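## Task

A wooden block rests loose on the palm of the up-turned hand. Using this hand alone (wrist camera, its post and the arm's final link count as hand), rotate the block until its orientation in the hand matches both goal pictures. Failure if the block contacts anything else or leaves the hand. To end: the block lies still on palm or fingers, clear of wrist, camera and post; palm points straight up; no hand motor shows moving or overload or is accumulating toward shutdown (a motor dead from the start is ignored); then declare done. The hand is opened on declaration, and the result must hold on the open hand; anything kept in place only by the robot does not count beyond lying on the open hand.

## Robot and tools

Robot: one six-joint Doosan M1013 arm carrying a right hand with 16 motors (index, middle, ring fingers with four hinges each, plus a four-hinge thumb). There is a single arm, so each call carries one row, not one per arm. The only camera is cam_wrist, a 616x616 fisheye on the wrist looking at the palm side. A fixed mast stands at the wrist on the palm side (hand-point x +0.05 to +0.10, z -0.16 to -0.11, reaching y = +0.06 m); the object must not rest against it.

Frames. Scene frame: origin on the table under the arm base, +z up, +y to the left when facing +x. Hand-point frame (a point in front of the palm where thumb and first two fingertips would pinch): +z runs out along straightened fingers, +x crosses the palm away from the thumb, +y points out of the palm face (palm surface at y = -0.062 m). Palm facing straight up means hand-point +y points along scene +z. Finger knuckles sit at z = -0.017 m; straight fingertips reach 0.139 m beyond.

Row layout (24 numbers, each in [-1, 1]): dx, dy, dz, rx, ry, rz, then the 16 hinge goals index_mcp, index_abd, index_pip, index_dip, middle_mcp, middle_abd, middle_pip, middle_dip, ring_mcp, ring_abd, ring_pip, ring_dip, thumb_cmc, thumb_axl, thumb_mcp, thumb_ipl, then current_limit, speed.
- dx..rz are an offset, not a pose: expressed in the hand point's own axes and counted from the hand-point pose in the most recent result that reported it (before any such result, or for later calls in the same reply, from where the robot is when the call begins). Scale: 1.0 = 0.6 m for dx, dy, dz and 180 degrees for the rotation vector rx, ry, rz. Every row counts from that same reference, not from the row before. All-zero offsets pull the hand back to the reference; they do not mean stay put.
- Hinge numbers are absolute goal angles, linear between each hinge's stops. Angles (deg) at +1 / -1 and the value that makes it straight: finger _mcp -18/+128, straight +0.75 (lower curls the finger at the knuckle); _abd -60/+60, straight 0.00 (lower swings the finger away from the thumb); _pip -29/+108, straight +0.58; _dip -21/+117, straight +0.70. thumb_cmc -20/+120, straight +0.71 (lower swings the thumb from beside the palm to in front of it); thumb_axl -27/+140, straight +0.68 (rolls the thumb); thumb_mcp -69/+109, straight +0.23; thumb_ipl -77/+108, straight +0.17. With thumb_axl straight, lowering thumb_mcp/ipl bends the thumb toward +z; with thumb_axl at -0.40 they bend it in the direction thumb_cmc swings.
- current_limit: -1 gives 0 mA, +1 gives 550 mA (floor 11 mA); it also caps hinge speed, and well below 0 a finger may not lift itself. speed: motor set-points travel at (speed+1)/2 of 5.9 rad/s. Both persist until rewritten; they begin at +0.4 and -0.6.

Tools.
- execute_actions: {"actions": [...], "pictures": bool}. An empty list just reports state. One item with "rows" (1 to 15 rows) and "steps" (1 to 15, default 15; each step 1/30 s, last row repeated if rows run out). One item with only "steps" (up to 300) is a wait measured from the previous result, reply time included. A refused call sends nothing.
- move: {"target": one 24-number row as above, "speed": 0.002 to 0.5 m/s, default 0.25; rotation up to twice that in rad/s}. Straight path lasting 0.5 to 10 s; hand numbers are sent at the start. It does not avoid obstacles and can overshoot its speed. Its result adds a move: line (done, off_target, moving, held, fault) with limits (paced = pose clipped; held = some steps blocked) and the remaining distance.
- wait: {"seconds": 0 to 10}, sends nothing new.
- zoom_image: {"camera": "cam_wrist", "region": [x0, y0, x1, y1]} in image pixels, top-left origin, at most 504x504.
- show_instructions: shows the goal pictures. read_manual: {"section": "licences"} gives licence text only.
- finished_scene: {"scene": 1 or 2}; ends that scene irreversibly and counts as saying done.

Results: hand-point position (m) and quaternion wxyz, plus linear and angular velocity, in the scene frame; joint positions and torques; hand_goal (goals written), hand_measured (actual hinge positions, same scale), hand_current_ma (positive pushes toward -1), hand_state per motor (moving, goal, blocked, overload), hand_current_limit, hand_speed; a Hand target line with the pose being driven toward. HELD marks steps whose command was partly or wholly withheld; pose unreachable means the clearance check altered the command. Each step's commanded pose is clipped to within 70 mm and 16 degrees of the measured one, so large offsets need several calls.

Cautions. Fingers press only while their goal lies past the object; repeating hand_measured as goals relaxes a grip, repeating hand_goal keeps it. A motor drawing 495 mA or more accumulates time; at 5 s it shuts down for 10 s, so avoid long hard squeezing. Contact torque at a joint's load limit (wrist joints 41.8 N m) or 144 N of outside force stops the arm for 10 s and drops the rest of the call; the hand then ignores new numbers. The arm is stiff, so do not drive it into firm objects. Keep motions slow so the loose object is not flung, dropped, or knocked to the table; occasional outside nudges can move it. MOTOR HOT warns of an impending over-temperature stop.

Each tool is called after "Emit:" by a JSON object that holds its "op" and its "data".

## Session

Emit:
{"op": "execute_actions", "data": {"actions": []}}

Emit:
{"op": "show_instructions", "data": {}}

Emit:
{"op": "zoom_image", "data": {"camera": "cam_wrist", "region": [180, 220, 400, 440]}}

Scene clock: 0.00 s of 4800.00 s.
end_effector_position=(+0.6955, +0.0140, +0.5356) hand_goal=(+0.046, +0.000, -0.008, +0.280, +0.046, +0.000, -0.008, +0.280, +0.046, +0.000, -0.008, +0.280, -0.104, +0.266, +0.032, -0.018) hand_measured=(+0.062, +0.000, -0.006, +0.282, +0.062, +0.000, -0.006, +0.282, +0.060, +0.000, -0.006, +0.282, -0.092, +0.270, +0.034, -0.016) hand_current_ma=(+86, +0, +13, +12, +84, +0, +15, +12, +84, +0, +13, +12, +66, +25, +11, +11) hand_state=(goal, goal, goal, goal, goal, goal, goal, goal, goal, goal, goal, goal, goal, goal, goal, goal) hand_current_limit=0.40 hand_speed=-0.60 end_effector_quat_wxyz=(+0.696, +0.703, +0.114, +0.091) end_effector_velocity=(-0.000, -0.000, -0.000) end_effector_angular_velocity=(-0.000, -0.000, -0.001)
Joint positions: [ 0.333  0.418  1.796 -1.532  1.597 -0.975]
Joint velocities: [-0.     0.     0.     0.     0.001  0.001]
Joint torques (N m, as the joint torque sensors report them, + toward a larger angle): no reading
Hand target: +0.696, +0.014, +0.536; +0.696, +0.703, +0.114, +0.091

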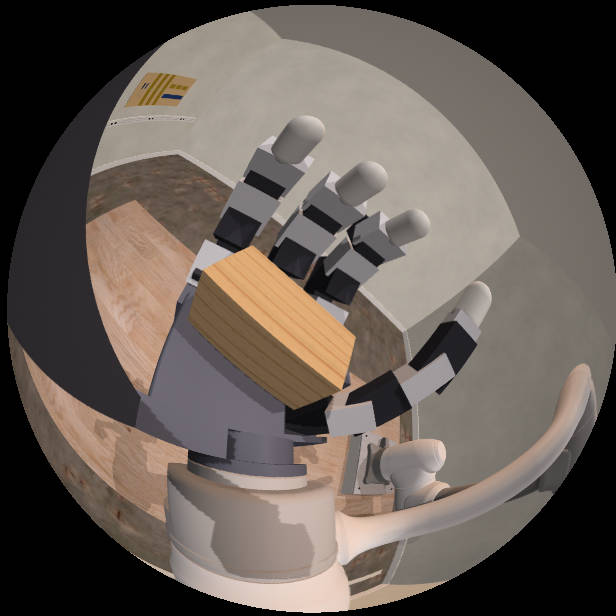

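Reference images for this scene: goal picture from the wrist camera place, goal picture looking into the palm.

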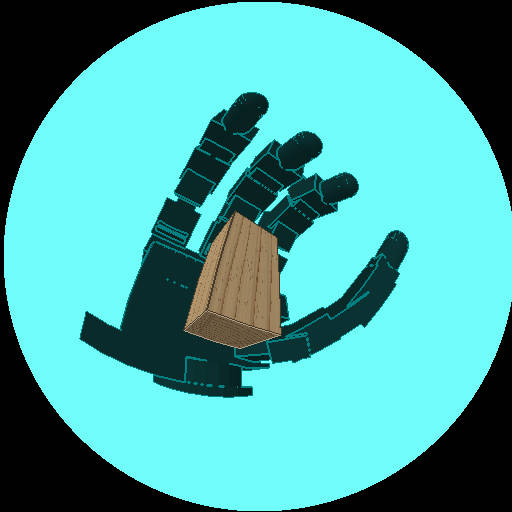

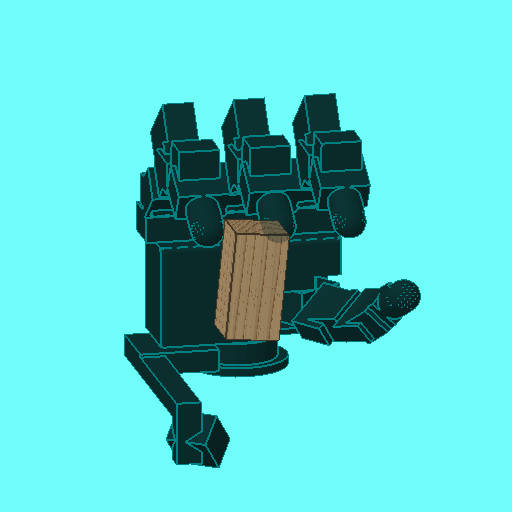

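Region (180, 220, 400, 440) of cam_wrist's 616x616 image, scaled by 2.291, with more detail than that image has.

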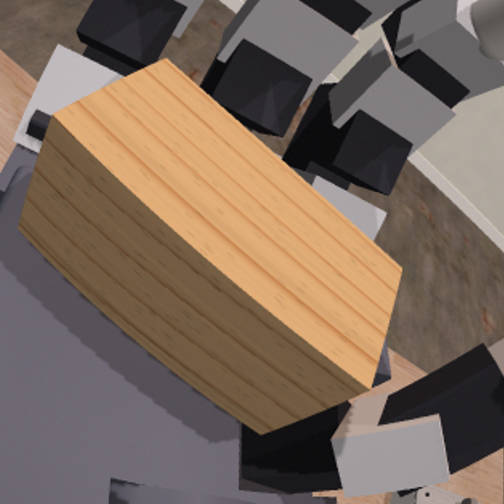

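Emit:
{"op": "move", "data": {"target": [0,0,0,0.11,0,0,-0.4,0,0.1,0.4,0.75,0,-0.6,0.4,0.72,0,-0.6,0.4,-0.104,0.266,0.032,-0.018,0.4,-0.7], "speed": 0.06}}

Scene clock: 11.90 s of 4800.00 s.
end_effector_position=(+0.6955, +0.0142, +0.5356) hand_goal=(-0.400, +0.000, +0.100, +0.400, +0.750, +0.000, -0.600, +0.400, +0.720, +0.000, -0.600, +0.400, -0.104, +0.266, +0.032, -0.018) hand_measured=(-0.394, +0.000, +0.098, +0.396, +0.758, +0.000, -0.596, +0.398, +0.726, +0.000, -0.596, +0.398, -0.092, +0.270, +0.032, -0.016) hand_current_ma=(+31, +0, -15, -17, +39, +0, +21, -14, +39, +0, +20, -14, +65, +25, +2, +9) hand_state=(goal, goal, goal, goal, goal, goal, goal, goal, goal, goal, goal, goal, goal, goal, goal, goal) hand_current_limit=0.40 hand_speed=-0.70 end_effector_quat_wxyz=(+0.566, +0.812, +0.128, +0.070) end_effector_velocity=(+0.000, -0.000, -0.000) end_effector_angular_velocity=(+0.006, +0.003, +0.001)
Joint positions: [ 0.351  0.347  1.711 -1.216  1.471 -1.138]
Joint velocities: [-0.    -0.001 -0.001  0.005 -0.003 -0.004]
Joint torques (N m, as the joint torque sensors report them, + toward a larger angle): [ -1.76 -68.66 -32.4   -0.93   1.37  -0.26]
Hand target: +0.696, +0.014, +0.536; +0.565, +0.812, +0.128, +0.070
Off the commanded pose: 0.000 m, 0 deg.
move: done

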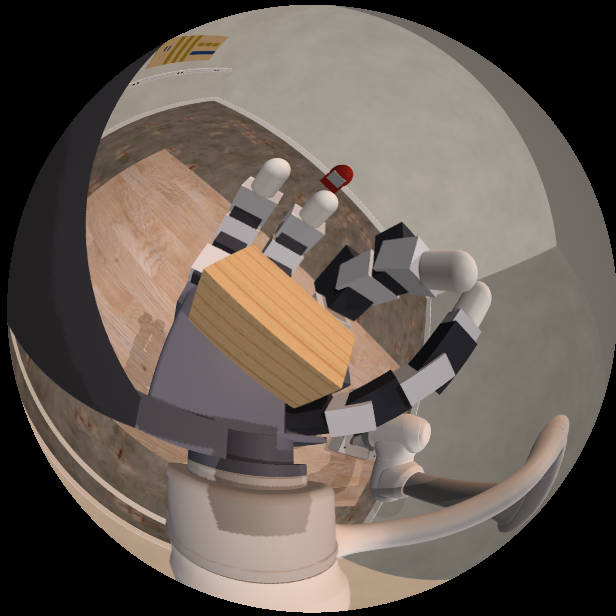

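Emit:
{"op": "move", "data": {"target": [0,0,0,0.05,0,0,-0.7,0,0.3,0.5,0.75,0,-0.6,0.4,0.72,0,-0.6,0.4,-0.104,0.266,0.032,-0.018,0.4,-0.8], "speed": 0.04}}

Scene clock: 17.70 s of 4800.00 s.
end_effector_position=(+0.6955, +0.0143, +0.5356) hand_goal=(-0.700, +0.000, +0.300, +0.500, +0.750, +0.000, -0.600, +0.400, +0.720, +0.000, -0.600, +0.400, -0.104, +0.266, +0.032, -0.018) hand_measured=(-0.682, +0.000, +0.300, +0.498, +0.758, +0.000, -0.596, +0.398, +0.728, +0.000, -0.596, +0.398, -0.092, +0.268, +0.032, -0.016) hand_current_ma=(+100, +0, -1, -13, +48, -1, +21, -13, +50, +0, +20, -13, +63, +18, +3, +8) hand_state=(goal, goal, goal, goal, goal, goal, goal, goal, goal, goal, goal, goal, goal, goal, goal, goal) hand_current_limit=0.40 hand_speed=-0.80 end_effector_quat_wxyz=(+0.500, +0.853, +0.133, +0.060) end_effector_velocity=(-0.000, +0.001, +0.000) end_effector_angular_velocity=(+0.006, +0.002, +0.001)
Joint positions: [ 0.344  0.32   1.667 -1.065  1.436 -1.223]
Joint velocities: [ 0.001 -0.001 -0.002  0.006 -0.001 -0.004]
Joint torques (N m, as the joint torque sensors report them, + toward a larger angle): [ -0.46 -66.78 -33.85  -0.23   0.84  -0.55]
Hand target: +0.696, +0.014, +0.536; +0.500, +0.854, +0.133, +0.060
Off the commanded pose: 0.000 m, 0 deg.
move: done

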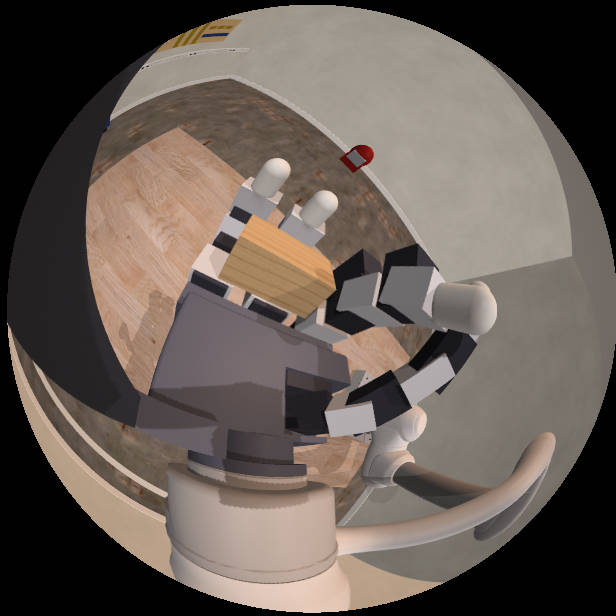

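Emit:
{"op": "move", "data": {"target": [0,0,0,-0.11,0,0.03,-0.3,0,0.3,0.5,0.75,0,-0.4,0.4,0.15,0,-0.6,0.4,-0.104,0.266,0.032,-0.018,0.4,-0.88], "speed": 0.07}}

Emit:
{"op": "zoom_image", "data": {"camera": "cam_wrist", "region": [160, 160, 420, 420]}}

Scene clock: 35.30 s of 4800.00 s.
end_effector_position=(+0.6955, +0.0142, +0.5356) hand_goal=(-0.300, +0.000, +0.300, +0.500, +0.750, +0.000, -0.400, +0.400, +0.150, +0.000, -0.600, +0.400, -0.104, +0.266, +0.032, -0.018) hand_measured=(-0.296, +0.004, +0.304, +0.498, +0.770, +0.000, -0.400, +0.398, +0.166, -0.002, -0.598, +0.398, -0.092, +0.268, +0.032, -0.016) hand_current_ma=(+16, +17, +18, -13, +112, -1, -2, -13, +96, -5, +8, -13, +62, +18, -1, +8) hand_state=(goal, goal, goal, goal, blocked, goal, goal, goal, goal, goal, goal, goal, goal, goal, goal, goal) hand_current_limit=0.40 hand_speed=-0.88 end_effector_quat_wxyz=(+0.636, +0.760, +0.081, +0.105) end_effector_velocity=(+0.000, -0.000, -0.000) end_effector_angular_velocity=(-0.005, -0.003, -0.001)
Joint positions: [ 0.345  0.399  1.734 -1.384  1.546 -0.964]
Joint velocities: [-0.001  0.002  0.001 -0.005  0.002  0.005]
Joint torques (N m, as the joint torque sensors report them, + toward a larger angle): [ -0.8  -71.99 -31.33  -1.71   1.77  -0.39]
Hand target: +0.696, +0.014, +0.536; +0.636, +0.760, +0.081, +0.105
Off the commanded pose: 0.000 m, 0 deg.
move: done

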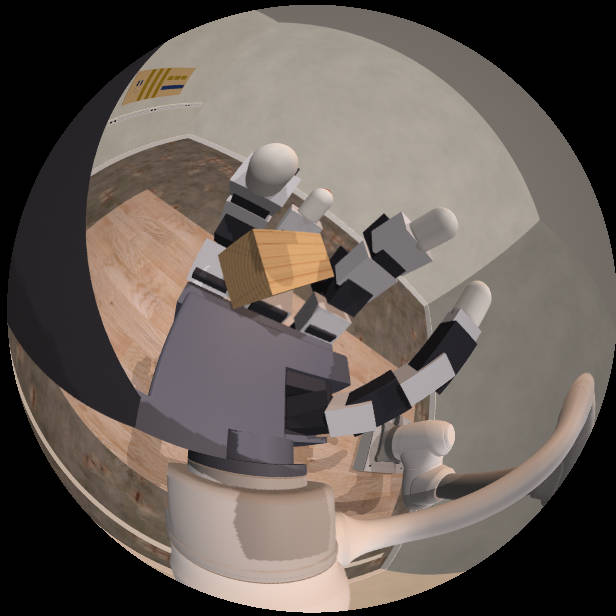

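Region (160, 160, 420, 420) of cam_wrist's 616x616 image, scaled by 1.938, with more detail than that image has.

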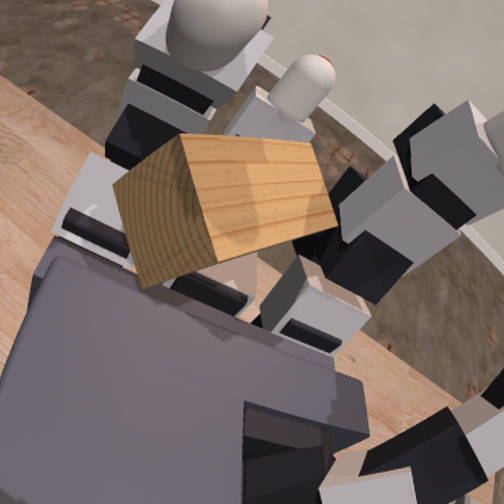

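Emit:
{"op": "move", "data": {"target": [0,0,0,0,0,0,-0.1,0,0.3,0.5,0.75,0,-0.1,0.2,-0.25,0,-0.3,0.4,-0.104,0.266,0.032,-0.018,0.4,-0.85]}}

Emit:
{"op": "zoom_image", "data": {"camera": "cam_wrist", "region": [160, 160, 420, 420]}}

Scene clock: 45.07 s of 4800.00 s.
end_effector_position=(+0.6955, +0.0141, +0.5356) hand_goal=(-0.100, +0.000, +0.300, +0.500, +0.750, +0.000, -0.100, +0.200, -0.250, +0.000, -0.300, +0.400, -0.104, +0.266, +0.032, -0.018) hand_measured=(-0.094, +0.004, +0.302, +0.498, +0.770, +0.000, -0.100, +0.202, -0.232, -0.002, -0.306, +0.398, -0.092, +0.268, +0.032, -0.016) hand_current_ma=(+27, +17, +17, -13, +112, -1, -1, +16, +114, -5, -28, -13, +62, +18, -1, +8) hand_state=(goal, goal, goal, goal, blocked, goal, goal, goal, goal, goal, goal, goal, goal, goal, goal, goal) hand_current_limit=0.40 hand_speed=-0.85 end_effector_quat_wxyz=(+0.636, +0.760, +0.081, +0.105) end_effector_velocity=(+0.000, -0.000, -0.000) end_effector_angular_velocity=(+0.001, +0.000, +0.000)
Joint positions: [ 0.345  0.399  1.734 -1.384  1.546 -0.964]
Joint velocities: [-0. -0. -0.  0. -0. -0.]
Joint torques (N m, as the joint torque sensors report them, + toward a larger angle): [ -1.76 -72.2  -31.08  -1.4    1.57  -0.28]
Hand target: +0.696, +0.014, +0.536; +0.636, +0.760, +0.081, +0.105
Off the commanded pose: 0.000 m, 0 deg.
move: done

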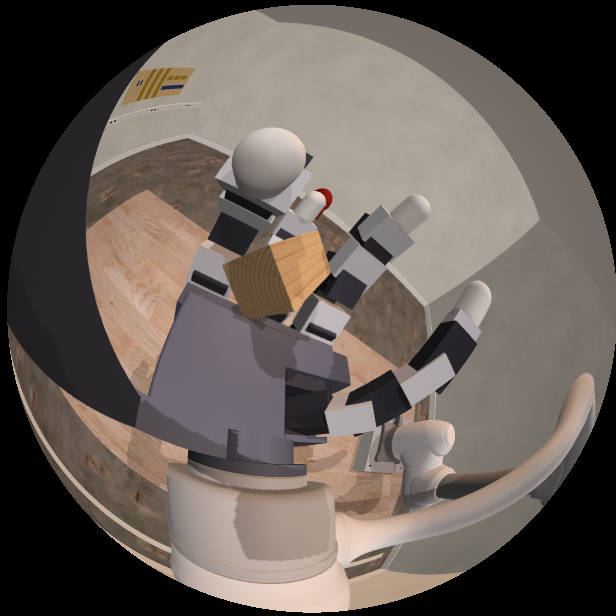

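Region (160, 160, 420, 420) of cam_wrist's 616x616 image, scaled by 1.938, with more detail than that image has.

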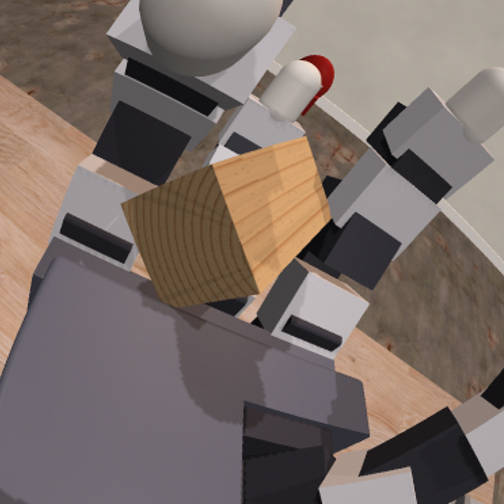

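Emit:
{"op": "move", "data": {"target": [0,0,0,-0.03,0,-0.11,0.0,-0.4,0.3,0.5,0.72,0,0.0,0.2,0.15,0,-0.3,0.4,-0.104,0.266,0.032,-0.018,0.4,-0.88], "speed": 0.06}}

Emit:
{"op": "zoom_image", "data": {"camera": "cam_wrist", "region": [160, 160, 420, 420]}}

Scene clock: 55.53 s of 4800.00 s.
end_effector_position=(+0.6955, +0.0141, +0.5357) hand_goal=(+0.000, -0.400, +0.300, +0.500, +0.720, +0.000, +0.000, +0.200, +0.150, +0.000, -0.300, +0.400, -0.104, +0.266, +0.032, -0.018) hand_measured=(-0.056, -0.124, +0.302, +0.498, +0.778, +0.002, +0.000, +0.202, +0.156, -0.002, -0.304, +0.398, -0.096, +0.268, +0.032, -0.016) hand_current_ma=(-298, +385, +17, -13, +317, +14, +0, +16, +31, -5, -17, -13, +38, +18, -1, +8) hand_state=(blocked, blocked, goal, goal, blocked, goal, goal, goal, goal, goal, goal, goal, goal, goal, goal, goal) hand_current_limit=0.40 hand_speed=-0.88 end_effector_quat_wxyz=(+0.679, +0.704, +0.205, -0.002) end_effector_velocity=(-0.000, -0.000, -0.000) end_effector_angular_velocity=(-0.002, +0.006, +0.001)
Joint positions: [ 0.342  0.379  1.824 -1.47   1.576 -1.239]
Joint velocities: [-0.001 -0.001  0.002 -0.001 -0.    -0.005]
Joint torques (N m, as the joint torque sensors report them, + toward a larger angle): [ -2.14 -68.52 -29.64  -1.68   1.69  -0.12]
Hand target: +0.696, +0.014, +0.536; +0.680, +0.704, +0.205, -0.002
Off the commanded pose: 0.000 m, 0 deg.
move: done

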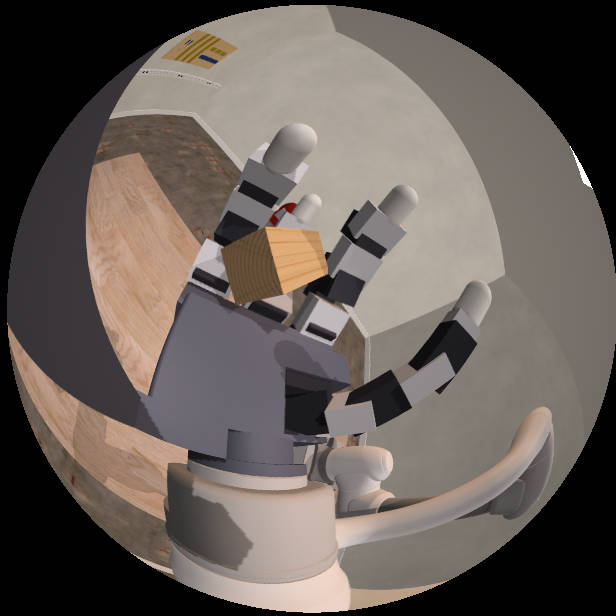

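Region (160, 160, 420, 420) of cam_wrist's 616x616 image, scaled by 1.938, with more detail than that image has.

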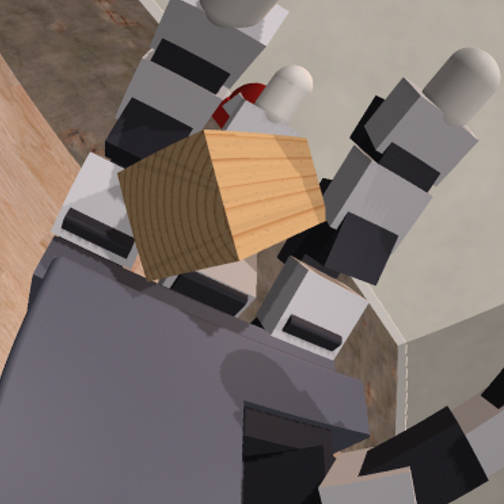

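Emit:
{"op": "move", "data": {"target": [0,0,0,0,0,0.03,0.1,0.1,0.3,0.5,0.5,0,-0.1,0.2,-0.15,0,-0.3,0.4,-0.104,0.266,0.032,-0.018,0.4,-0.88], "speed": 0.06}}

Emit:
{"op": "zoom_image", "data": {"camera": "cam_wrist", "region": [160, 160, 420, 420]}}

Scene clock: 68.57 s of 4800.00 s.
end_effector_position=(+0.6955, +0.0141, +0.5356) hand_goal=(+0.100, +0.100, +0.300, +0.500, +0.500, +0.000, -0.100, +0.200, -0.150, +0.000, -0.300, +0.400, -0.104, +0.266, +0.032, -0.018) hand_measured=(+0.106, +0.096, +0.302, +0.498, +0.526, +0.002, -0.094, +0.202, -0.138, -0.002, -0.304, +0.398, -0.098, +0.268, +0.032, -0.016) hand_current_ma=(+34, -22, +17, -13, +143, +9, +33, +14, +67, -5, -17, -13, +37, +18, -1, +8) hand_state=(goal, goal, goal, goal, blocked, goal, goal, goal, goal, goal, goal, goal, goal, goal, goal, goal) hand_current_limit=0.40 hand_speed=-0.88 end_effector_quat_wxyz=(+0.679, +0.713, +0.172, +0.030) end_effector_velocity=(+0.000, -0.000, -0.000) end_effector_angular_velocity=(-0.000, +0.000, +0.001)
Joint positions: [ 0.341  0.39   1.807 -1.47   1.576 -1.151]
Joint velocities: [-0.    -0.     0.    -0.001 -0.001 -0.   ]
Joint torques (N m, as the joint torque sensors report them, + toward a larger angle): [  0.15 -68.52 -29.39  -1.58   1.49   0.07]
Hand target: +0.696, +0.014, +0.536; +0.679, +0.713, +0.172, +0.030
Off the commanded pose: 0.000 m, 0 deg.
move: done

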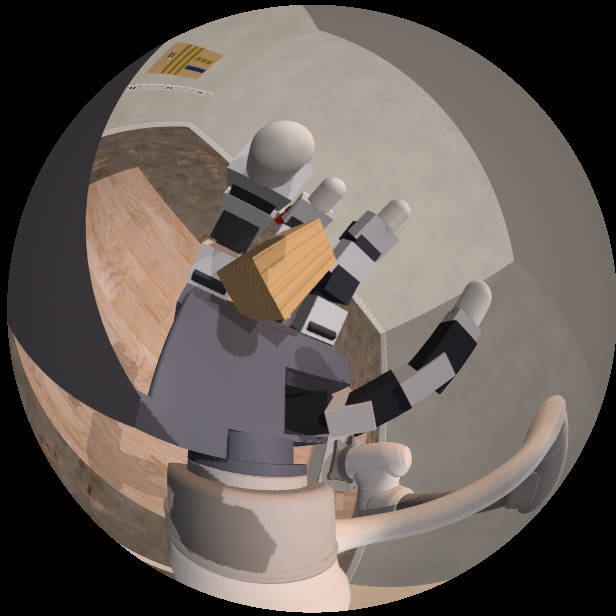

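Region (160, 160, 420, 420) of cam_wrist's 616x616 image, scaled by 1.938, with more detail than that image has.

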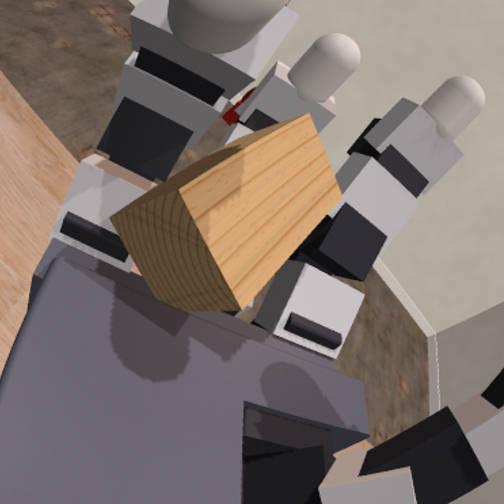

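Emit:
{"op": "move", "data": {"target": [0,0,0,0,0,0,0.2,-0.4,0.2,0.5,0.5,-0.2,-0.05,0.3,-0.15,-0.2,-0.1,0.4,-0.104,0.266,0.032,-0.018,0.4,-0.88]}}

Emit:
{"op": "zoom_image", "data": {"camera": "cam_wrist", "region": [160, 160, 420, 420]}}

Scene clock: 77.93 s of 4800.00 s.
end_effector_position=(+0.6955, +0.0141, +0.5356) hand_goal=(+0.200, -0.400, +0.200, +0.500, +0.500, -0.200, -0.050, +0.300, -0.150, -0.200, -0.100, +0.400, -0.104, +0.266, +0.032, -0.018) hand_measured=(+0.208, -0.400, +0.206, +0.498, +0.526, -0.198, -0.050, +0.298, -0.140, -0.198, -0.104, +0.398, -0.098, +0.268, +0.032, -0.016) hand_current_ma=(+38, +4, +32, -13, +139, +10, -5, -14, +63, +6, -22, -13, +37, +18, -1, +8) hand_state=(goal, goal, goal, goal, blocked, goal, goal, goal, goal, goal, goal, goal, goal, goal, goal, goal) hand_current_limit=0.40 hand_speed=-0.88 end_effector_quat_wxyz=(+0.679, +0.713, +0.172, +0.030) end_effector_velocity=(+0.000, -0.001, -0.000) end_effector_angular_velocity=(+0.001, +0.000, -0.002)
Joint positions: [ 0.341  0.39   1.807 -1.47   1.576 -1.151]
Joint velocities: [-0.001 -0.    -0.     0.001 -0.    -0.   ]
Joint torques (N m, as the joint torque sensors report them, + toward a larger angle): [ -2.71 -69.36 -29.87  -1.6    1.66  -0.27]
Hand target: +0.696, +0.014, +0.536; +0.679, +0.713, +0.172, +0.030
Off the commanded pose: 0.000 m, 0 deg.
move: done

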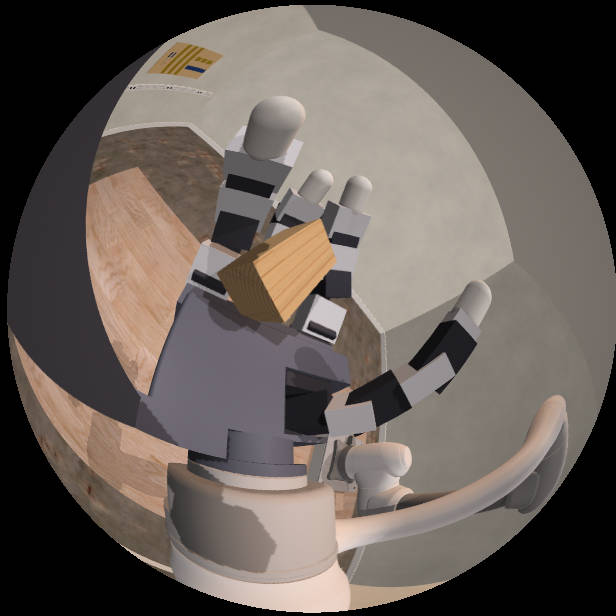

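Region (160, 160, 420, 420) of cam_wrist's 616x616 image, scaled by 1.938, with more detail than that image has.

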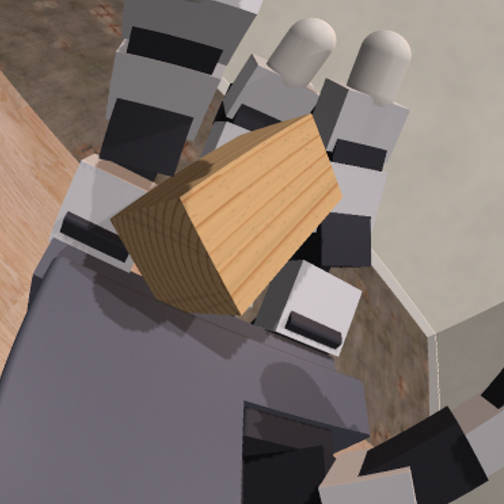

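Index passed underneath the block; raising it should lift and shift the far end.

Emit:
{"op": "move", "data": {"target": [0,0,0,0.04,0,0,-0.05,-0.5,0.2,0.5,0.62,-0.2,-0.05,0.3,-0.15,-0.3,-0.1,0.4,-0.104,0.266,0.032,-0.018,0.4,-0.88], "speed": 0.05}}

Emit:
{"op": "zoom_image", "data": {"camera": "cam_wrist", "region": [160, 160, 420, 420]}}

Scene clock: 86.13 s of 4800.00 s.
end_effector_position=(+0.6955, +0.0141, +0.5356) hand_goal=(-0.050, -0.500, +0.200, +0.500, +0.620, -0.200, -0.050, +0.300, -0.150, -0.300, -0.100, +0.400, -0.104, +0.266, +0.032, -0.018) hand_measured=(+0.202, -0.426, +0.216, +0.498, +0.572, -0.218, -0.060, +0.298, -0.140, -0.300, -0.104, +0.398, -0.098, +0.268, +0.032, -0.016) hand_current_ma=(+385, +327, +99, -13, -266, -100, -50, -14, +63, +5, -17, -13, +37, +18, -1, +8) hand_state=(blocked, blocked, goal, goal, blocked, goal, goal, goal, goal, goal, goal, goal, goal, goal, goal, goal) hand_current_limit=0.40 hand_speed=-0.88 end_effector_quat_wxyz=(+0.633, +0.754, +0.173, +0.019) end_effector_velocity=(+0.000, +0.000, -0.000) end_effector_angular_velocity=(+0.008, +0.001, -0.001)
Joint positions: [ 0.349  0.371  1.768 -1.349  1.545 -1.209]
Joint velocities: [ 0.    -0.001 -0.002  0.008 -0.003 -0.002]
Joint torques (N m, as the joint torque sensors report them, + toward a larger angle): [ -1.7  -67.2  -30.71  -1.37   1.85  -0.1 ]
Hand target: +0.696, +0.014, +0.536; +0.633, +0.754, +0.173, +0.019
Off the commanded pose: 0.000 m, 0 deg.
move: done

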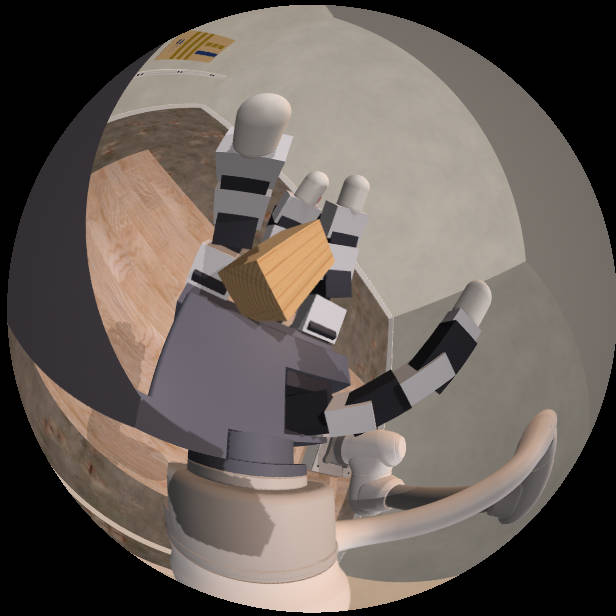

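Region (160, 160, 420, 420) of cam_wrist's 616x616 image, scaled by 1.938, with more detail than that image has.

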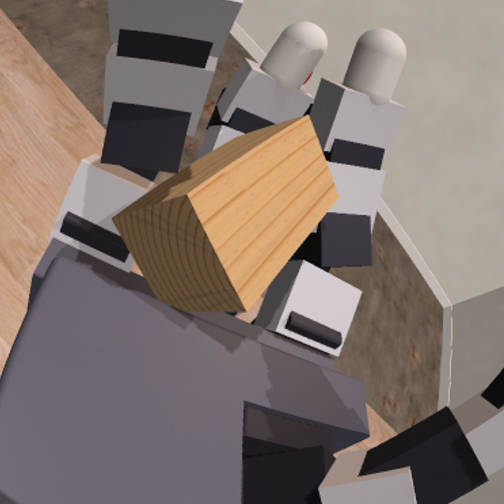

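Emit:
{"op": "move", "data": {"target": [0,0,0,0,0,-0.03,0.05,-0.27,0.2,0.5,0.65,-0.3,0.1,0.1,-0.15,-0.3,-0.1,0.4,-0.104,0.266,0.032,-0.018,0.4,-0.88], "speed": 0.05}}

Emit:
{"op": "zoom_image", "data": {"camera": "cam_wrist", "region": [160, 160, 420, 420]}}

Scene clock: 94.53 s of 4800.00 s.
end_effector_position=(+0.6955, +0.0141, +0.5356) hand_goal=(+0.050, -0.270, +0.200, +0.500, +0.650, -0.300, +0.100, +0.100, -0.150, -0.300, -0.100, +0.400, -0.104, +0.266, +0.032, -0.018) hand_measured=(+0.074, -0.278, +0.206, +0.498, +0.658, -0.298, +0.100, +0.104, -0.140, -0.300, -0.104, +0.398, -0.098, +0.268, +0.032, -0.016) hand_current_ma=(+132, -32, +32, -12, +46, +9, +0, +17, +63, +3, -16, -13, +37, +18, -1, +8) hand_state=(blocked, goal, goal, goal, goal, goal, goal, goal, goal, goal, goal, goal, goal, goal, goal, goal) hand_current_limit=0.40 hand_speed=-0.88 end_effector_quat_wxyz=(+0.633, +0.745, +0.209, -0.010) end_effector_velocity=(+0.000, -0.001, -0.000) end_effector_angular_velocity=(-0.001, +0.008, +0.001)
Joint positions: [ 0.35   0.36   1.784 -1.349  1.544 -1.297]
Joint velocities: [-0.001 -0.001  0.001  0.    -0.001 -0.008]
Joint torques (N m, as the joint torque sensors report them, + toward a larger angle): [  0.09 -68.36 -31.61  -1.18   1.48  -0.21]
Hand target: +0.696, +0.014, +0.536; +0.633, +0.745, +0.209, -0.010
Off the commanded pose: 0.000 m, 0 deg.
move: done

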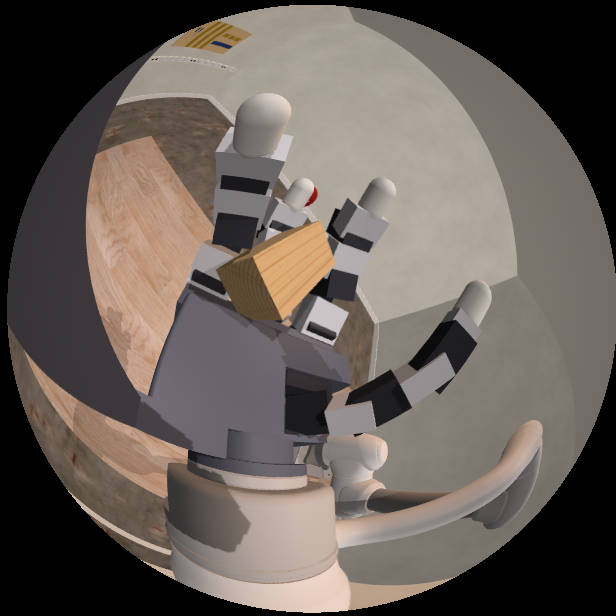

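Region (160, 160, 420, 420) of cam_wrist's 616x616 image, scaled by 1.938, with more detail than that image has.

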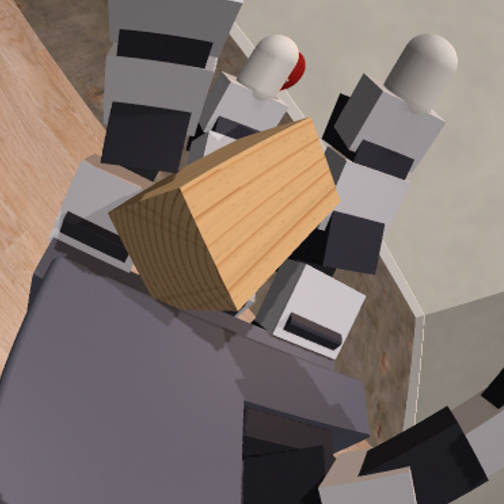

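Continuing to raise the index, then sweeping it inward.

Emit:
{"op": "move", "data": {"target": [0,0,0,0,0,0,-0.12,-0.55,0.2,0.5,0.72,-0.3,0.1,0.1,-0.15,-0.3,-0.1,0.4,-0.104,0.266,0.032,-0.018,0.4,-0.88]}}

Emit:
{"op": "zoom_image", "data": {"camera": "cam_wrist", "region": [160, 160, 420, 420]}}

Scene clock: 100.13 s of 4800.00 s.
end_effector_position=(+0.6955, +0.0141, +0.5357) hand_goal=(-0.120, -0.550, +0.200, +0.500, +0.720, -0.300, +0.100, +0.100, -0.150, -0.300, -0.100, +0.400, -0.104, +0.266, +0.032, -0.018) hand_measured=(+0.020, -0.336, +0.206, +0.498, +0.728, -0.298, +0.100, +0.104, -0.140, -0.300, -0.104, +0.398, -0.098, +0.268, +0.032, -0.016) hand_current_ma=(+385, +385, +32, -12, +44, +9, +1, +17, +63, +2, -16, -13, +37, +18, -1, +8) hand_state=(blocked, blocked, goal, goal, goal, goal, goal, goal, goal, goal, goal, goal, goal, goal, goal, goal) hand_current_limit=0.40 hand_speed=-0.88 end_effector_quat_wxyz=(+0.633, +0.745, +0.209, -0.010) end_effector_velocity=(-0.000, -0.001, +0.000) end_effector_angular_velocity=(-0.001, +0.000, -0.002)
Joint positions: [ 0.35   0.359  1.784 -1.349  1.544 -1.297]
Joint velocities: [-0.001 -0.     0.    -0.     0.001 -0.   ]
Joint torques (N m, as the joint torque sensors report them, + toward a larger angle): [ -1.56 -67.69 -30.77  -1.42   1.4   -0.07]
Hand target: +0.696, +0.014, +0.536; +0.633, +0.745, +0.209, -0.010
Off the commanded pose: 0.000 m, 0 deg.
move: done

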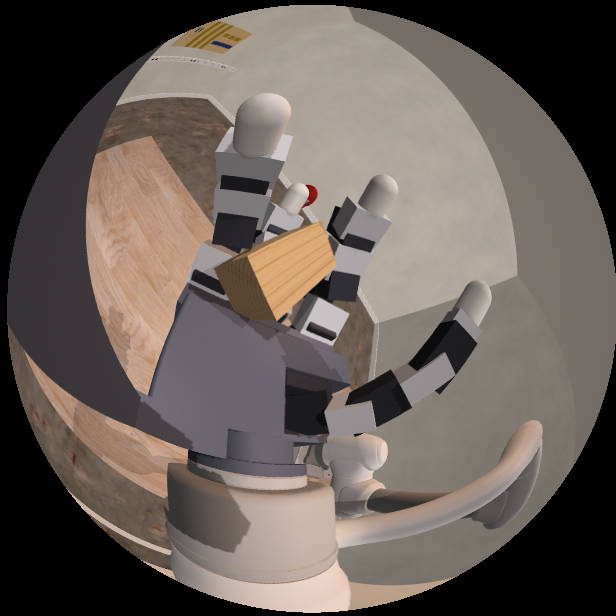

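Region (160, 160, 420, 420) of cam_wrist's 616x616 image, scaled by 1.938, with more detail than that image has.

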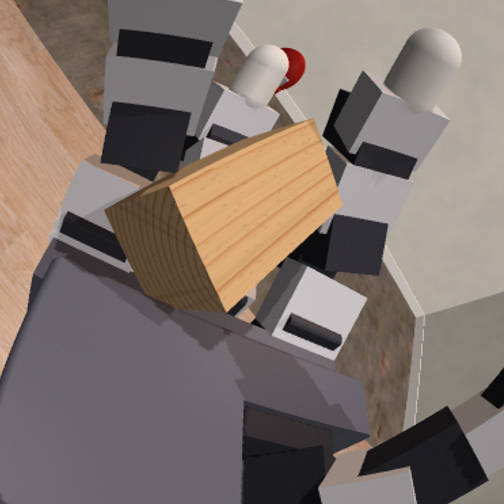

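Emit:
{"op": "move", "data": {"target": [0,0,0,0.03,0,0.14,0.12,-0.2,0.2,0.5,0.66,-0.2,0.1,0.0,-0.3,0,-0.1,0.4,-0.104,0.266,0.032,-0.018,0.4,-0.85], "speed": 0.07}}

Emit:
{"op": "zoom_image", "data": {"camera": "cam_wrist", "region": [160, 160, 420, 420]}}

Scene clock: 111.97 s of 4800.00 s.
end_effector_position=(+0.6955, +0.0142, +0.5356) hand_goal=(+0.120, -0.200, +0.200, +0.500, +0.660, -0.200, +0.100, +0.000, -0.300, +0.000, -0.100, +0.400, -0.104, +0.266, +0.032, -0.018) hand_measured=(+0.130, -0.202, +0.204, +0.498, +0.684, -0.202, +0.100, +0.002, -0.286, -0.004, -0.102, +0.398, -0.098, +0.268, +0.032, -0.016) hand_current_ma=(+53, -10, +28, -12, +132, -10, +1, +16, +90, -18, -15, -13, +37, +18, -1, +8) hand_state=(goal, goal, goal, goal, blocked, goal, goal, goal, goal, goal, goal, goal, goal, goal, goal, goal) hand_current_limit=0.40 hand_speed=-0.85 end_effector_quat_wxyz=(+0.585, +0.802, +0.040, +0.118) end_effector_velocity=(-0.000, -0.000, -0.000) end_effector_angular_velocity=(+0.003, -0.006, -0.003)
Joint positions: [ 0.345  0.389  1.676 -1.265  1.519 -0.938]
Joint velocities: [-0.001  0.    -0.001  0.001  0.     0.006]
Joint torques (N m, as the joint torque sensors report them, + toward a larger angle): [ -1.01 -72.04 -32.34  -1.02   1.62  -0.28]
Hand target: +0.696, +0.014, +0.536; +0.585, +0.802, +0.040, +0.118
Off the commanded pose: 0.000 m, 0 deg.
move: done

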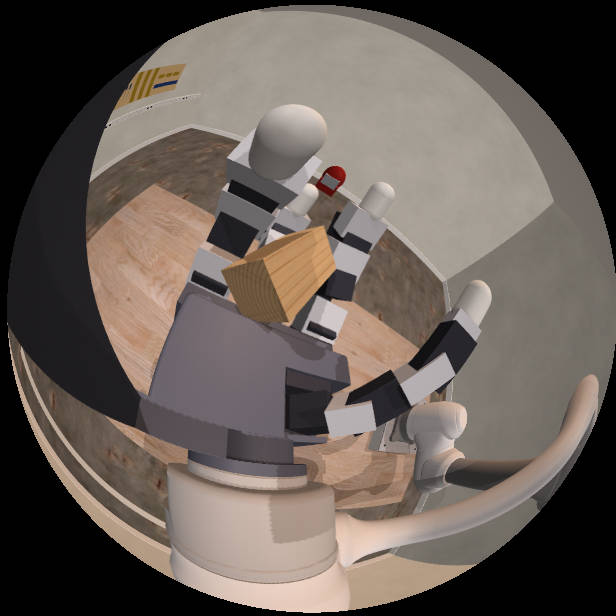

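Region (160, 160, 420, 420) of cam_wrist's 616x616 image, scaled by 1.938, with more detail than that image has.

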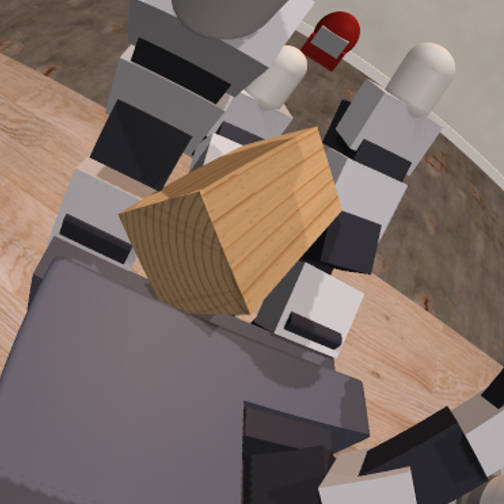

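Emit:
{"op": "move", "data": {"target": [0,0,0,0,0,-0.09,0.55,0,0.1,0.1,0.6,0,0.2,0.0,0.45,0,0,0.2,-0.104,0.266,0.032,-0.018,0.4,-0.88], "speed": 0.05}}

Emit:
{"op": "zoom_image", "data": {"camera": "cam_wrist", "region": [160, 160, 420, 420]}}

Scene clock: 121.97 s of 4800.00 s.
end_effector_position=(+0.6955, +0.0142, +0.5357) hand_goal=(+0.550, +0.000, +0.100, +0.100, +0.600, +0.000, +0.200, +0.000, +0.450, +0.000, +0.000, +0.200, -0.104, +0.266, +0.032, -0.018) hand_measured=(+0.560, -0.002, +0.106, +0.102, +0.628, -0.002, +0.200, +0.002, +0.458, -0.002, +0.000, +0.202, -0.098, +0.268, +0.032, -0.016) hand_current_ma=(+50, -13, +35, +16, +152, -12, +3, +16, +48, -11, -2, +13, +37, +18, -1, +8) hand_state=(goal, goal, goal, goal, blocked, goal, goal, goal, goal, goal, goal, goal, goal, goal, goal, goal) hand_current_limit=0.40 hand_speed=-0.88 end_effector_quat_wxyz=(+0.595, +0.788, +0.153, +0.035) end_effector_velocity=(-0.000, -0.002, +0.000) end_effector_angular_velocity=(-0.003, +0.008, -0.001)
Joint positions: [ 0.351  0.361  1.73  -1.263  1.517 -1.194]
Joint velocities: [-0.002 -0.001  0.002 -0.001  0.002 -0.008]
Joint torques (N m, as the joint torque sensors report them, + toward a larger angle): [  0.26 -66.91 -32.92  -0.75   1.35  -0.19]
Hand target: +0.695, +0.014, +0.536; +0.595, +0.788, +0.153, +0.035
Off the commanded pose: 0.000 m, 0 deg.
move: done

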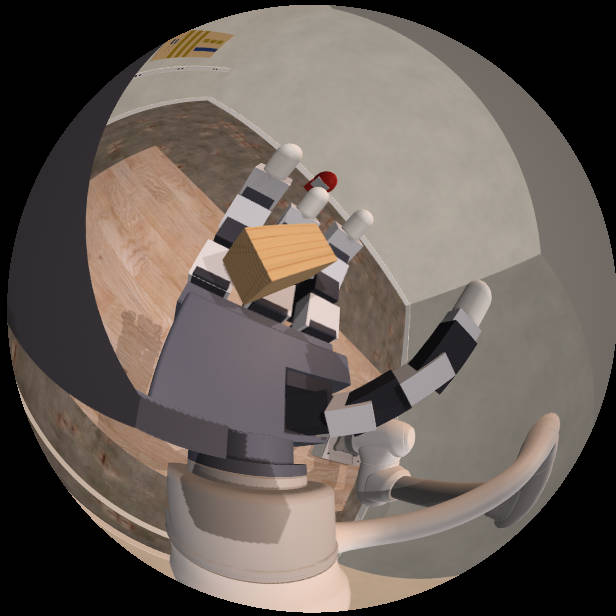

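Region (160, 160, 420, 420) of cam_wrist's 616x616 image, scaled by 1.938, with more detail than that image has.

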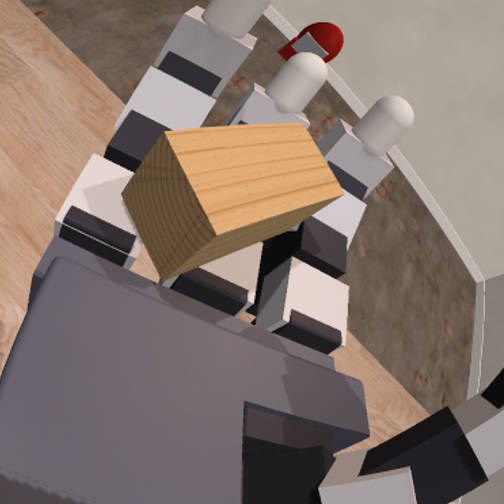

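Emit:
{"op": "move", "data": {"target": [0,0,0,0,0,0,0.5,-0.4,0.1,0.1,0.66,-0.4,0.3,0.0,0.0,-0.4,0,0.2,-0.104,0.266,0.032,-0.018,0.4,-0.88]}}

Emit:
{"op": "zoom_image", "data": {"camera": "cam_wrist", "region": [160, 160, 420, 420]}}

Scene clock: 130.10 s of 4800.00 s.
end_effector_position=(+0.6955, +0.0142, +0.5357) hand_goal=(+0.500, -0.400, +0.100, +0.100, +0.660, -0.400, +0.300, +0.000, +0.000, -0.400, +0.000, +0.200, -0.104, +0.266, +0.032, -0.018) hand_measured=(+0.526, -0.398, +0.106, +0.102, +0.670, -0.398, +0.300, +0.002, +0.018, -0.398, +0.000, +0.202, -0.098, +0.268, +0.032, -0.016) hand_current_ma=(+139, +12, +35, +16, +56, +13, +2, +16, +109, +6, -2, +13, +37, +18, -1, +8) hand_state=(blocked, goal, goal, goal, goal, goal, goal, goal, goal, goal, goal, goal, goal, goal, goal, goal) hand_current_limit=0.40 hand_speed=-0.88 end_effector_quat_wxyz=(+0.595, +0.788, +0.153, +0.035) end_effector_velocity=(+0.000, -0.000, +0.000) end_effector_angular_velocity=(-0.000, -0.001, +0.001)
Joint positions: [ 0.351  0.361  1.73  -1.263  1.517 -1.194]
Joint velocities: [-0.001 -0.    -0.    -0.001 -0.001  0.001]
Joint torques (N m, as the joint torque sensors report them, + toward a larger angle): [ -2.26 -69.13 -32.32  -0.85   1.48  -0.17]
Hand target: +0.695, +0.014, +0.536; +0.595, +0.788, +0.153, +0.035
Off the commanded pose: 0.000 m, 0 deg.
move: done

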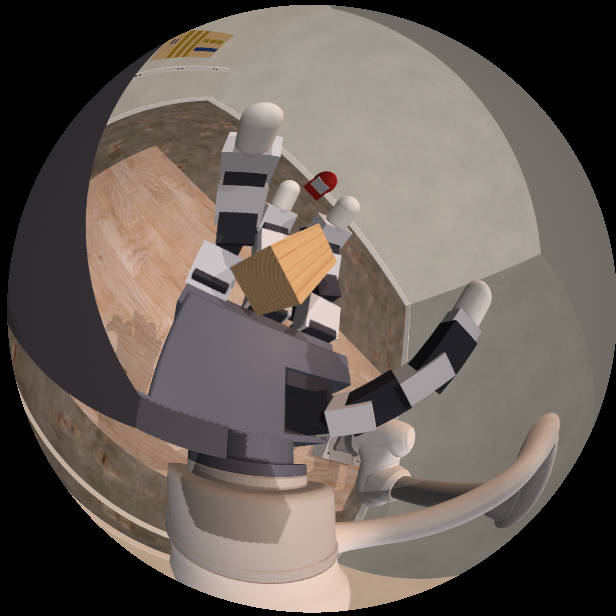

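Region (160, 160, 420, 420) of cam_wrist's 616x616 image, scaled by 1.938, with more detail than that image has.

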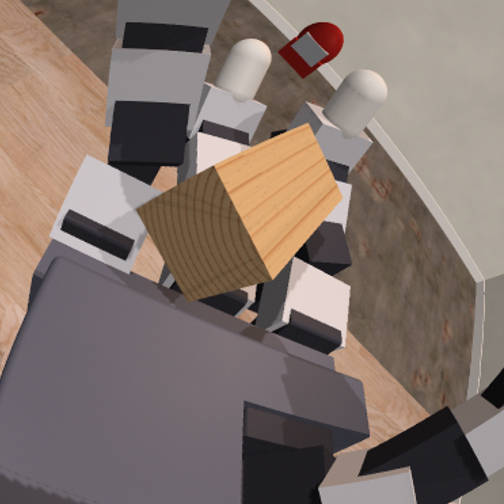

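Emit:
{"op": "move", "data": {"target": [0,0,0,0,0,-0.05,0.3,-0.4,0.2,0.1,0.72,-0.4,0.35,0.0,0.0,-0.4,0,0.2,-0.104,0.266,0.032,-0.018,0.4,-0.9], "speed": 0.04}}

Emit:
{"op": "zoom_image", "data": {"camera": "cam_wrist", "region": [160, 160, 420, 420]}}

Scene clock: 140.77 s of 4800.00 s.
end_effector_position=(+0.6955, +0.0142, +0.5357) hand_goal=(+0.300, -0.400, +0.200, +0.100, +0.720, -0.400, +0.350, +0.000, +0.000, -0.400, +0.000, +0.200, -0.104, +0.266, +0.032, -0.018) hand_measured=(+0.328, -0.398, +0.200, +0.102, +0.728, -0.398, +0.350, +0.002, +0.018, -0.400, +0.000, +0.202, -0.098, +0.268, +0.032, -0.016) hand_current_ma=(+148, +9, -1, +15, +46, +11, +2, +16, +105, +4, -2, +13, +37, +18, -2, +7) hand_state=(blocked, goal, goal, goal, goal, goal, goal, goal, goal, goal, goal, goal, goal, goal, goal, goal) hand_current_limit=0.40 hand_speed=-0.90 end_effector_quat_wxyz=(+0.596, +0.774, +0.214, -0.012) end_effector_velocity=(-0.000, -0.000, -0.001) end_effector_angular_velocity=(-0.002, +0.007, +0.003)
Joint positions: [ 0.353  0.342  1.758 -1.262  1.516 -1.341]
Joint velocities: [-0.    -0.001  0.002 -0.001 -0.001 -0.006]
Joint torques (N m, as the joint torque sensors report them, + toward a larger angle): [ -0.67 -66.55 -31.32  -1.04   1.49   0.28]
Hand target: +0.695, +0.014, +0.536; +0.596, +0.774, +0.214, -0.012
Off the commanded pose: 0.000 m, 0 deg.
move: done

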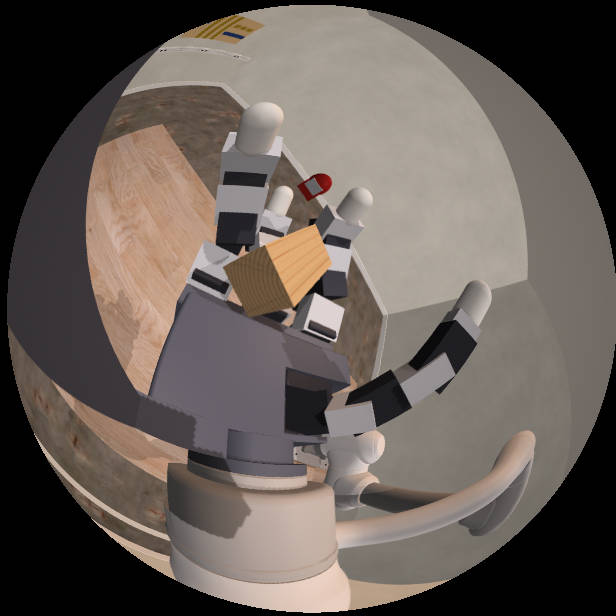

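Region (160, 160, 420, 420) of cam_wrist's 616x616 image, scaled by 1.938, with more detail than that image has.

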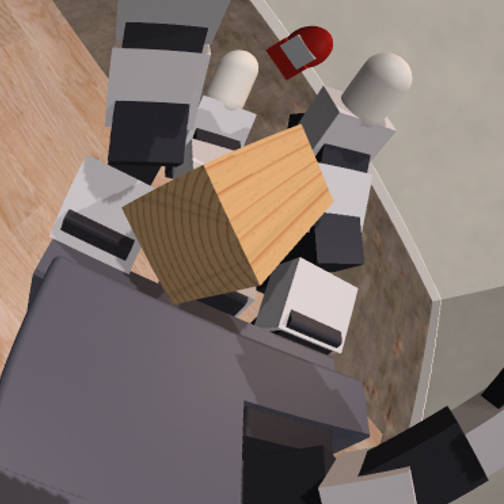

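Emit:
{"op": "move", "data": {"target": [0,0,0,0,0,0,0.22,-0.6,0.3,0.2,0.72,-0.3,0.35,0.0,-0.55,-0.2,0.2,0.4,-0.104,0.266,0.032,-0.018,0.4,-0.88]}}

Emit:
{"op": "zoom_image", "data": {"camera": "cam_wrist", "region": [160, 160, 420, 420]}}

Scene clock: 148.57 s of 4800.00 s.
end_effector_position=(+0.6955, +0.0142, +0.5357) hand_goal=(+0.220, -0.600, +0.300, +0.200, +0.720, -0.300, +0.350, +0.000, -0.550, -0.200, +0.200, +0.400, -0.104, +0.266, +0.032, -0.018) hand_measured=(+0.246, -0.596, +0.300, +0.198, +0.728, -0.304, +0.350, +0.002, -0.266, -0.212, +0.198, +0.398, -0.098, +0.268, +0.032, -0.016) hand_current_ma=(+145, +17, +2, -13, +46, -22, +2, +16, +385, -53, -9, -15, +37, +18, -2, +7) hand_state=(blocked, goal, goal, goal, goal, goal, goal, goal, blocked, goal, goal, goal, goal, goal, goal, goal) hand_current_limit=0.40 hand_speed=-0.88 end_effector_quat_wxyz=(+0.596, +0.774, +0.214, -0.012) end_effector_velocity=(+0.000, -0.001, +0.001) end_effector_angular_velocity=(+0.000, -0.001, -0.001)
Joint positions: [ 0.353  0.342  1.758 -1.262  1.516 -1.341]
Joint velocities: [-0.001  0.    -0.001 -0.     0.     0.   ]
Joint torques (N m, as the joint torque sensors report them, + toward a larger angle): [ -3.24 -66.81 -31.64  -0.9    1.37  -0.18]
Hand target: +0.695, +0.014, +0.536; +0.596, +0.774, +0.214, -0.012
Off the commanded pose: 0.000 m, 0 deg.
move: done

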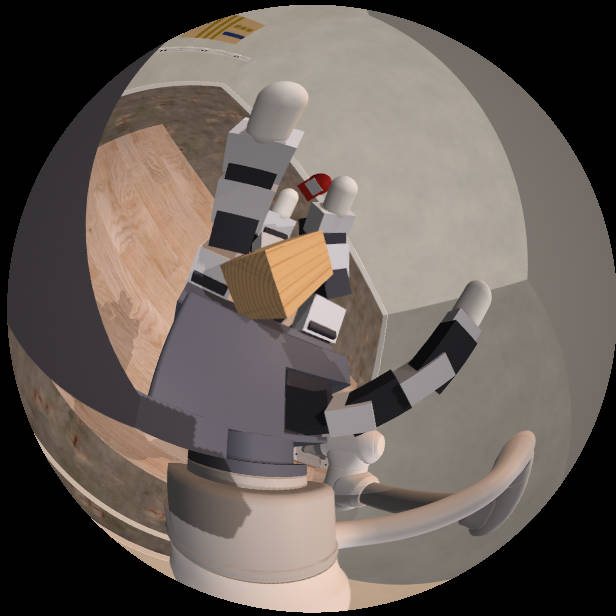

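Region (160, 160, 420, 420) of cam_wrist's 616x616 image, scaled by 1.938, with more detail than that image has.

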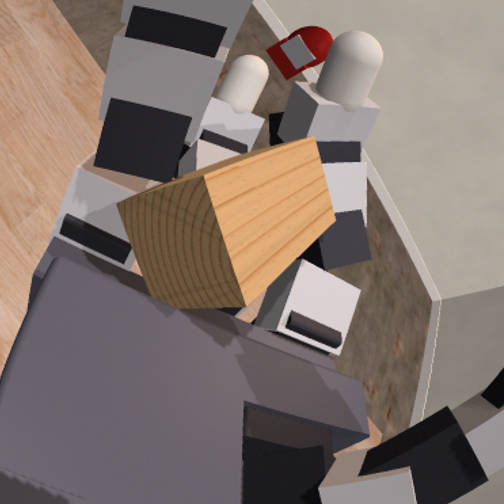

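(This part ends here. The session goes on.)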